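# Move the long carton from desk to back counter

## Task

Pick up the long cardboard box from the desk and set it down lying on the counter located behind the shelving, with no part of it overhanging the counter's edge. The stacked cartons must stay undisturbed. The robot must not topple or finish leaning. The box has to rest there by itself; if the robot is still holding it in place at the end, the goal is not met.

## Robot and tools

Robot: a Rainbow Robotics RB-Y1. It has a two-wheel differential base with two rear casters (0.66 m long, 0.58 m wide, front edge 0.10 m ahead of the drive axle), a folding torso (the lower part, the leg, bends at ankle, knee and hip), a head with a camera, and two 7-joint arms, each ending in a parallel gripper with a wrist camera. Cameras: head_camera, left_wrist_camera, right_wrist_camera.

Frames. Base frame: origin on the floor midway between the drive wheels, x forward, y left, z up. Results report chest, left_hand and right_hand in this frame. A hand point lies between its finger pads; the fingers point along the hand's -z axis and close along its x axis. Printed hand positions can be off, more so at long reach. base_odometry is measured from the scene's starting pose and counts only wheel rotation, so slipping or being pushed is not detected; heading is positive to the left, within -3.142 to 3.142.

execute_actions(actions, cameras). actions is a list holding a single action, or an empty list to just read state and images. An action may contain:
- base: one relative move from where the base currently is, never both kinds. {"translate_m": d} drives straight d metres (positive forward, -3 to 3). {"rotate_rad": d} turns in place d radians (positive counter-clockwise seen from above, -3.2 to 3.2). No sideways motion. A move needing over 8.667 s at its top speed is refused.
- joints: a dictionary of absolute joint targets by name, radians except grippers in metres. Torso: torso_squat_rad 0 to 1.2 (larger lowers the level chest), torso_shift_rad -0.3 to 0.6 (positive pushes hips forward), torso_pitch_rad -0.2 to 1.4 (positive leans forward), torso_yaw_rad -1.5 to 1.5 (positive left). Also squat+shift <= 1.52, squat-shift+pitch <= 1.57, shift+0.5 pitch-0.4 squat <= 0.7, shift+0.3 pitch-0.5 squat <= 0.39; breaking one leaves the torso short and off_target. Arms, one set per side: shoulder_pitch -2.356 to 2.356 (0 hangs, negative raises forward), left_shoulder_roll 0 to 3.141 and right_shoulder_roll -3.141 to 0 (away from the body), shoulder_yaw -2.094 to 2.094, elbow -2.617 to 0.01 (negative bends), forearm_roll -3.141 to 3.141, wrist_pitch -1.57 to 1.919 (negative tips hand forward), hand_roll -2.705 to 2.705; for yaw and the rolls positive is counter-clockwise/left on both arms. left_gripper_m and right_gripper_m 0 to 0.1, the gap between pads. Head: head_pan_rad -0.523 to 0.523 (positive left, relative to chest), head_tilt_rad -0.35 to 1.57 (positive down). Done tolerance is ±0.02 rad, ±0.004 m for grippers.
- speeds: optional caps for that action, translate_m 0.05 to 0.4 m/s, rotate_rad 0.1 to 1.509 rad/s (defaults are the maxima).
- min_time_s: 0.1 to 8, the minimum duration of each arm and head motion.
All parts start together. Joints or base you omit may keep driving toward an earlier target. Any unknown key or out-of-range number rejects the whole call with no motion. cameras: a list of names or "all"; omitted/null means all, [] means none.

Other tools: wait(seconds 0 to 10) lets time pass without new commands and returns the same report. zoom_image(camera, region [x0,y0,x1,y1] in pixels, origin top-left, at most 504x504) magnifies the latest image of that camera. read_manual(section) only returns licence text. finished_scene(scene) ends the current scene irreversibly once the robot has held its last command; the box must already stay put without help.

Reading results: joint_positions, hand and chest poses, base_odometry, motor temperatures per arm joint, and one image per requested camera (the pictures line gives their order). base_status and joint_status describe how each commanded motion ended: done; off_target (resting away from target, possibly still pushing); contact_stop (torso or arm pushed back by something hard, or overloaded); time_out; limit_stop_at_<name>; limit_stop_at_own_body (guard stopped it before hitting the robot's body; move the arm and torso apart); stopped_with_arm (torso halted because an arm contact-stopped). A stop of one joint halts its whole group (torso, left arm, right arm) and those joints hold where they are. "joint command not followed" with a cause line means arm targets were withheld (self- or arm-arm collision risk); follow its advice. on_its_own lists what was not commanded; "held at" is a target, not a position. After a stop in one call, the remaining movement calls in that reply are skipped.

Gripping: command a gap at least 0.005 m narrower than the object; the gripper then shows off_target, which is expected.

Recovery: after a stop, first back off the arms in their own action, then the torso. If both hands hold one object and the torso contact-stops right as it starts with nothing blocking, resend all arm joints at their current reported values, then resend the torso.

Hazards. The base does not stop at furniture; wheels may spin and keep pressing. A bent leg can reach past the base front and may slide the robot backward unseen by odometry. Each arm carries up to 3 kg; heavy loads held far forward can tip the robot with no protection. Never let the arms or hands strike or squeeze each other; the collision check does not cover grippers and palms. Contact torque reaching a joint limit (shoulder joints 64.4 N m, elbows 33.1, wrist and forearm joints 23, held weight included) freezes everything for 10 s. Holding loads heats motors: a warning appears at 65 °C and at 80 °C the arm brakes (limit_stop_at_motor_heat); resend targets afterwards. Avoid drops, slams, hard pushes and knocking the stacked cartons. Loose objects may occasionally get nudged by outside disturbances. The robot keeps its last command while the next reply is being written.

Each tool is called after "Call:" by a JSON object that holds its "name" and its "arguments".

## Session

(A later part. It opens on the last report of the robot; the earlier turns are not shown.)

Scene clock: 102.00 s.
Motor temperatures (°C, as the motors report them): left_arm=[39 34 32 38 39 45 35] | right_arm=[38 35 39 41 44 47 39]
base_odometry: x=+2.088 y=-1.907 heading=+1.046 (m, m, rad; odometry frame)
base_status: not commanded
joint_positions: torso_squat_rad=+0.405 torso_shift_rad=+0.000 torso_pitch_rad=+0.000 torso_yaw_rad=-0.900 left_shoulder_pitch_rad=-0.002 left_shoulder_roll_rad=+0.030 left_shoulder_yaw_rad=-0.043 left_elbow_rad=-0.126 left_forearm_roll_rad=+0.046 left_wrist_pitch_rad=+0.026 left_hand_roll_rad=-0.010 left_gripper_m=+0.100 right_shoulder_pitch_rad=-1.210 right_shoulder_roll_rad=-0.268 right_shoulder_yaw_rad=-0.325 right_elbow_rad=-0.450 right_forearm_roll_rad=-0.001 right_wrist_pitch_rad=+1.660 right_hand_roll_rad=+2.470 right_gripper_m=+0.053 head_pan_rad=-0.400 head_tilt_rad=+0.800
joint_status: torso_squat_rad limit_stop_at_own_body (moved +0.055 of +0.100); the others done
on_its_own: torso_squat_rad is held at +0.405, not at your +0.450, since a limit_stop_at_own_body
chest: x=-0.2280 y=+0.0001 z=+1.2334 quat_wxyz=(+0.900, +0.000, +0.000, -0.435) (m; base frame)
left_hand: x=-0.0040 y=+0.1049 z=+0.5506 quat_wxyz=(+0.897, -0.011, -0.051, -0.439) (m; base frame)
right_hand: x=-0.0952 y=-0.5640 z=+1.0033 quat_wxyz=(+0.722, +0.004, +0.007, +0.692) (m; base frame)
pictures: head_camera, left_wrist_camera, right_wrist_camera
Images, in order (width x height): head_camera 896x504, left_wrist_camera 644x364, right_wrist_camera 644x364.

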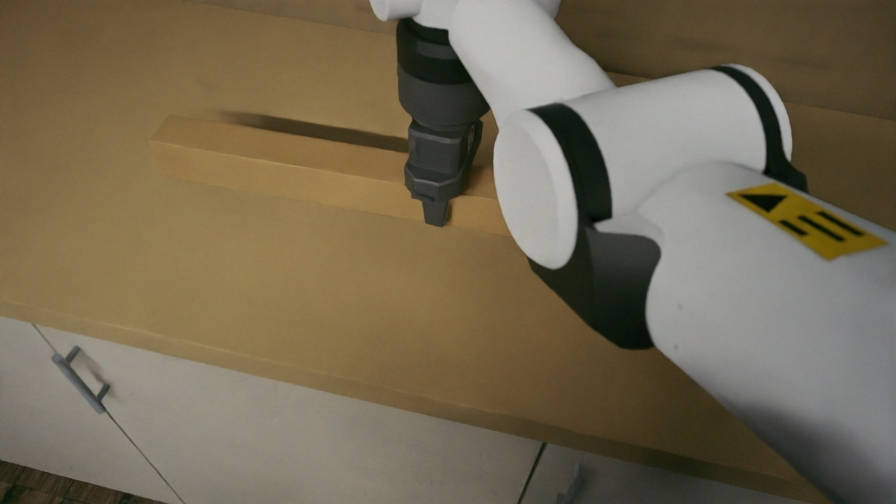

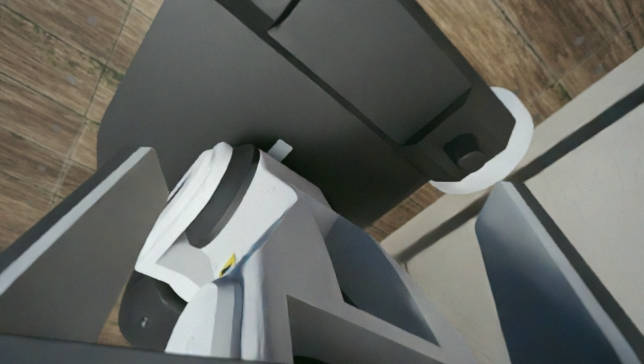

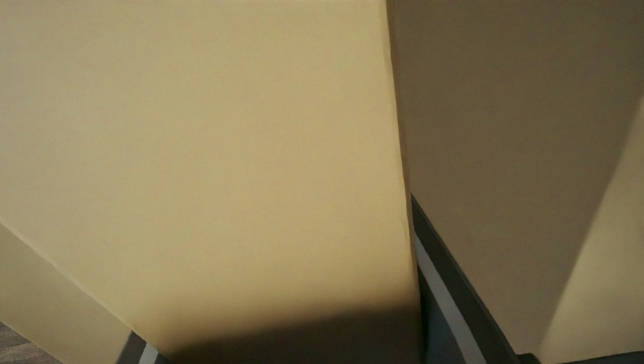

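Call:
{"name": "execute_actions", "arguments": {"actions": [{"joints":{"right_elbow_rad":-0.22,"right_wrist_pitch_rad":1.43,"head_pan_rad":-0.52,"head_tilt_rad":0.7},"min_time_s":2}]}}

Scene clock: 104.40 s.
Motor temperatures (°C, as the motors report them): left_arm=[39 34 32 38 39 45 35] | right_arm=[38 35 39 41 44 47 39]
base_odometry: x=+2.088 y=-1.907 heading=+1.046 (m, m, rad; odometry frame)
base_status: not commanded
joint_positions: torso_squat_rad=+0.405 torso_shift_rad=+0.000 torso_pitch_rad=-0.001 torso_yaw_rad=-0.900 left_shoulder_pitch_rad=-0.002 left_shoulder_roll_rad=+0.030 left_shoulder_yaw_rad=-0.043 left_elbow_rad=-0.126 left_forearm_roll_rad=+0.046 left_wrist_pitch_rad=+0.026 left_hand_roll_rad=-0.010 left_gripper_m=+0.100 right_shoulder_pitch_rad=-1.217 right_shoulder_roll_rad=-0.270 right_shoulder_yaw_rad=-0.325 right_elbow_rad=-0.224 right_forearm_roll_rad=-0.001 right_wrist_pitch_rad=+1.431 right_hand_roll_rad=+2.470 right_gripper_m=+0.053 head_pan_rad=-0.520 head_tilt_rad=+0.700
joint_status: all done
on_its_own: torso_squat_rad is held at +0.405, not at your +0.450, since a limit_stop_at_own_body
chest: x=-0.2283 y=+0.0013 z=+1.2334 quat_wxyz=(+0.900, -0.001, -0.001, -0.435) (m; base frame)
left_hand: x=-0.0040 y=+0.1046 z=+0.5505 quat_wxyz=(+0.897, -0.012, -0.052, -0.439) (m; base frame)
right_hand: x=-0.0993 y=-0.5595 z=+0.9508 quat_wxyz=(+0.722, -0.002, +0.009, +0.692) (m; base frame)
pictures: head_camera, left_wrist_camera, right_wrist_camera
Images, in order (width x height): head_camera 896x504, left_wrist_camera 644x364, right_wrist_camera 644x364.

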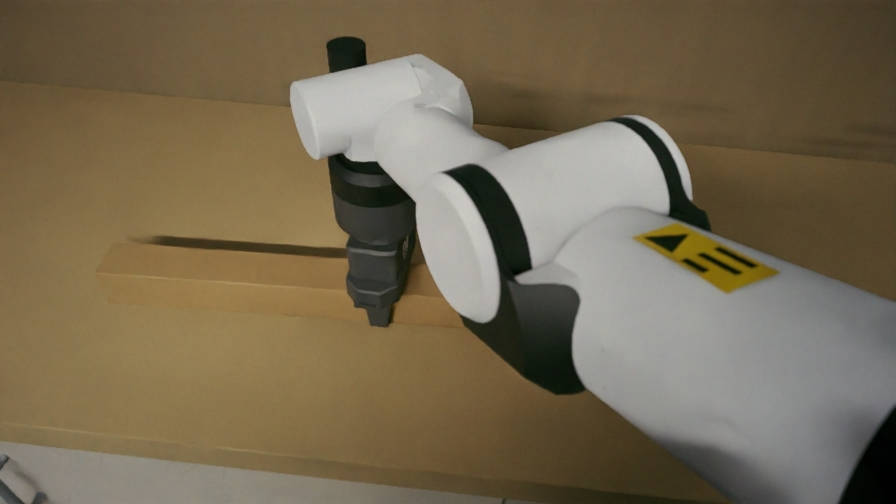

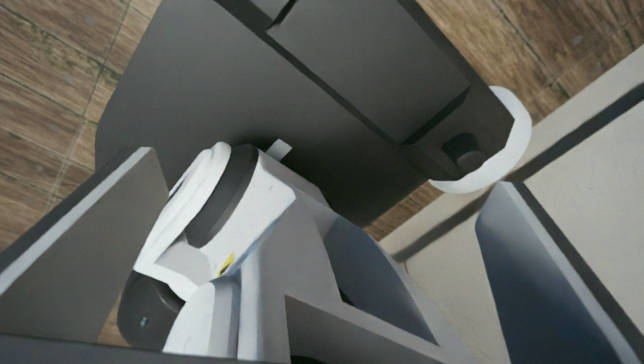

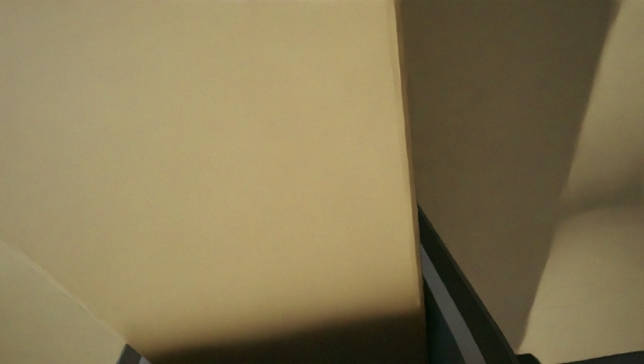

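Appears to be resting (slight joint deflection). Release and lift.

Call:
{"name": "execute_actions", "arguments": {"actions": [{"joints":{"right_gripper_m":0.1}}], "cameras": []}}

Call:
{"name": "execute_actions", "arguments": {"actions": [{"joints":{"right_elbow_rad":-0.75,"right_wrist_pitch_rad":1.9,"torso_squat_rad":0.1,"head_tilt_rad":0.9}}]}}

Call:
{"name": "execute_actions", "arguments": {"actions": [{"joints":{"torso_yaw_rad":-1.4,"head_tilt_rad":0.8,"head_pan_rad":0}}]}}

Scene clock: 105.77 s.
Motor temperatures (°C, as the motors report them): left_arm=[39 34 32 38 39 45 35] | right_arm=[38 35 39 41 44 47 39]
base_odometry: x=+2.088 y=-1.907 heading=+1.046 (m, m, rad; odometry frame)
base_status: not commanded
joint_positions: torso_squat_rad=+0.405 torso_shift_rad=+0.000 torso_pitch_rad=+0.000 torso_yaw_rad=-0.900 left_shoulder_pitch_rad=-0.002 left_shoulder_roll_rad=+0.030 left_shoulder_yaw_rad=-0.043 left_elbow_rad=-0.126 left_forearm_roll_rad=+0.046 left_wrist_pitch_rad=+0.026 left_hand_roll_rad=-0.010 left_gripper_m=+0.100 right_shoulder_pitch_rad=-1.214 right_shoulder_roll_rad=-0.269 right_shoulder_yaw_rad=-0.325 right_elbow_rad=-0.222 right_forearm_roll_rad=-0.001 right_wrist_pitch_rad=+1.430 right_hand_roll_rad=+2.470 right_gripper_m=+0.100 head_pan_rad=-0.520 head_tilt_rad=+0.700
joint_status: all done
on_its_own: torso_squat_rad is held at +0.405, not at your +0.450, since a limit_stop_at_own_body
chest: x=-0.2282 y=+0.0008 z=+1.2334 quat_wxyz=(+0.900, +0.000, +0.000, -0.435) (m; base frame)
left_hand: x=-0.0040 y=+0.1047 z=+0.5505 quat_wxyz=(+0.897, -0.011, -0.052, -0.439) (m; base frame)
right_hand: x=-0.0998 y=-0.5588 z=+0.9484 quat_wxyz=(+0.722, +0.000, +0.008, +0.692) (m; base frame)
pictures: none
No camera images: the call's "cameras" was empty. Leave "cameras" out to get every camera's image.

Scene clock: 107.63 s.
Motor temperatures (°C, as the motors report them): left_arm=[39 34 32 38 39 45 35] | right_arm=[38 35 39 41 44 47 39]
base_odometry: x=+2.088 y=-1.907 heading=+1.046 (m, m, rad; odometry frame)
base_status: not commanded
joint_positions: torso_squat_rad=+0.100 torso_shift_rad=+0.000 torso_pitch_rad=+0.000 torso_yaw_rad=-0.900 left_shoulder_pitch_rad=-0.002 left_shoulder_roll_rad=+0.030 left_shoulder_yaw_rad=-0.043 left_elbow_rad=-0.126 left_forearm_roll_rad=+0.046 left_wrist_pitch_rad=+0.026 left_hand_roll_rad=-0.010 left_gripper_m=+0.100 right_shoulder_pitch_rad=-1.210 right_shoulder_roll_rad=-0.268 right_shoulder_yaw_rad=-0.325 right_elbow_rad=-0.750 right_forearm_roll_rad=-0.001 right_wrist_pitch_rad=+1.900 right_hand_roll_rad=+2.470 right_gripper_m=+0.100 head_pan_rad=-0.520 head_tilt_rad=+0.900
joint_status: all done
chest: x=-0.2280 y=+0.0002 z=+1.2864 quat_wxyz=(+0.900, +0.000, +0.000, -0.435) (m; base frame)
left_hand: x=-0.0040 y=+0.1049 z=+0.6036 quat_wxyz=(+0.897, -0.011, -0.051, -0.439) (m; base frame)
right_hand: x=-0.0911 y=-0.5675 z=+1.1334 quat_wxyz=(+0.721, -0.026, +0.012, +0.692) (m; base frame)
pictures: head_camera, left_wrist_camera, right_wrist_camera
Images, in order (width x height): head_camera 896x504, left_wrist_camera 644x364, right_wrist_camera 644x364.

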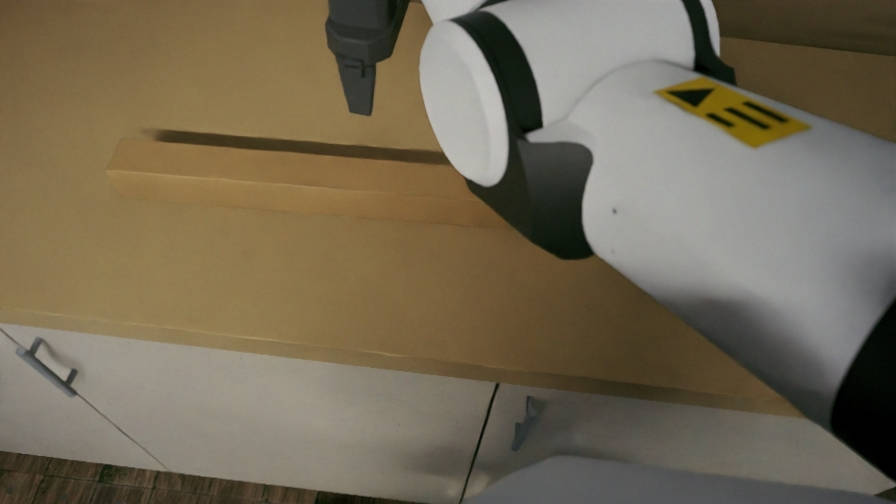

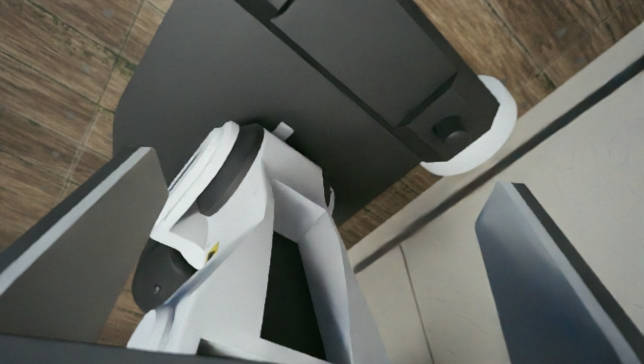

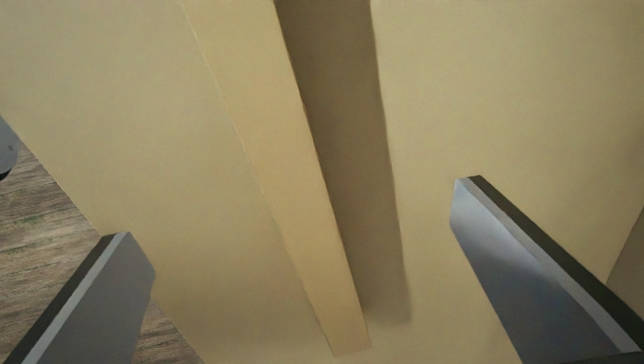

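Scene clock: 109.23 s.
Motor temperatures (°C, as the motors report them): left_arm=[39 34 32 38 39 45 35] | right_arm=[38 35 39 41 44 47 39]
base_odometry: x=+2.088 y=-1.907 heading=+1.046 (m, m, rad; odometry frame)
base_status: not commanded
joint_positions: torso_squat_rad=+0.100 torso_shift_rad=+0.000 torso_pitch_rad=+0.000 torso_yaw_rad=-1.400 left_shoulder_pitch_rad=-0.002 left_shoulder_roll_rad=+0.030 left_shoulder_yaw_rad=-0.043 left_elbow_rad=-0.126 left_forearm_roll_rad=+0.046 left_wrist_pitch_rad=+0.026 left_hand_roll_rad=-0.010 left_gripper_m=+0.100 right_shoulder_pitch_rad=-1.210 right_shoulder_roll_rad=-0.268 right_shoulder_yaw_rad=-0.325 right_elbow_rad=-0.750 right_forearm_roll_rad=-0.001 right_wrist_pitch_rad=+1.900 right_hand_roll_rad=+2.470 right_gripper_m=+0.100 head_pan_rad=+0.000 head_tilt_rad=+0.800
joint_status: all done
chest: x=-0.2280 y=+0.0002 z=+1.2864 quat_wxyz=(+0.765, +0.000, +0.000, -0.644) (m; base frame)
left_hand: x=+0.0187 y=-0.0153 z=+0.6036 quat_wxyz=(+0.761, -0.023, -0.047, -0.647) (m; base frame)
right_hand: x=-0.3800 y=-0.5635 z=+1.1333 quat_wxyz=(+0.870, -0.022, +0.018, +0.492) (m; base frame)
pictures: head_camera, left_wrist_camera, right_wrist_camera
Images, in order (width x height): head_camera 896x504, left_wrist_camera 644x364, right_wrist_camera 644x364.

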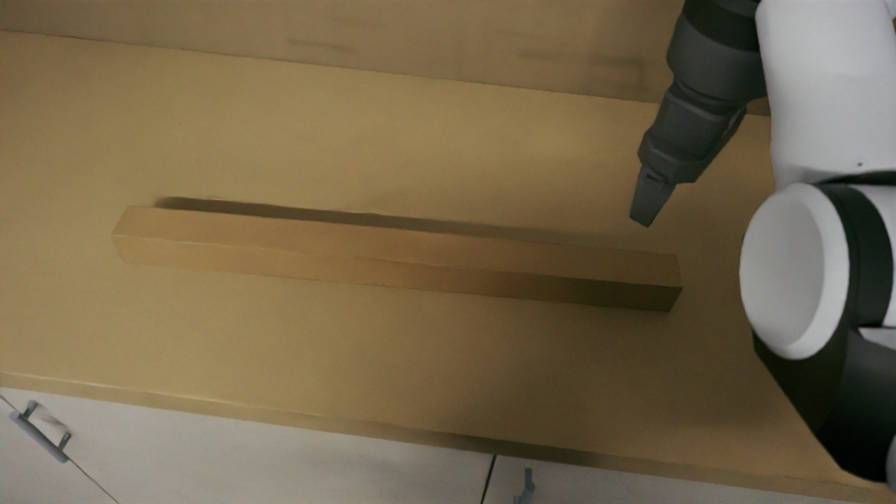

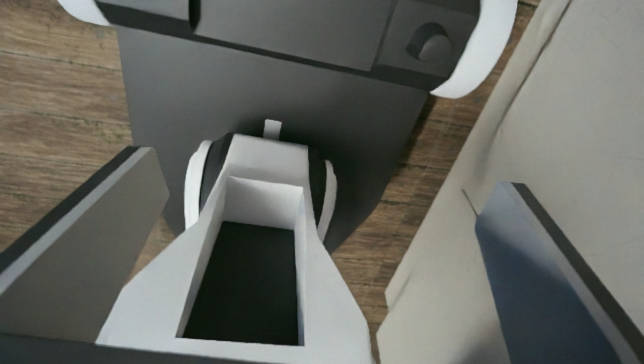

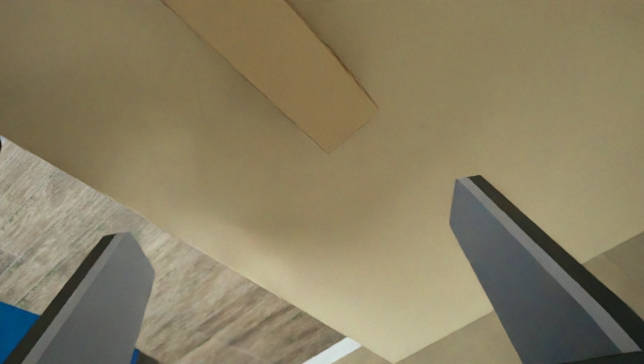

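Call:
{"name": "finished_scene", "arguments": {"scene": 1}}

The scene is finished: the task was done.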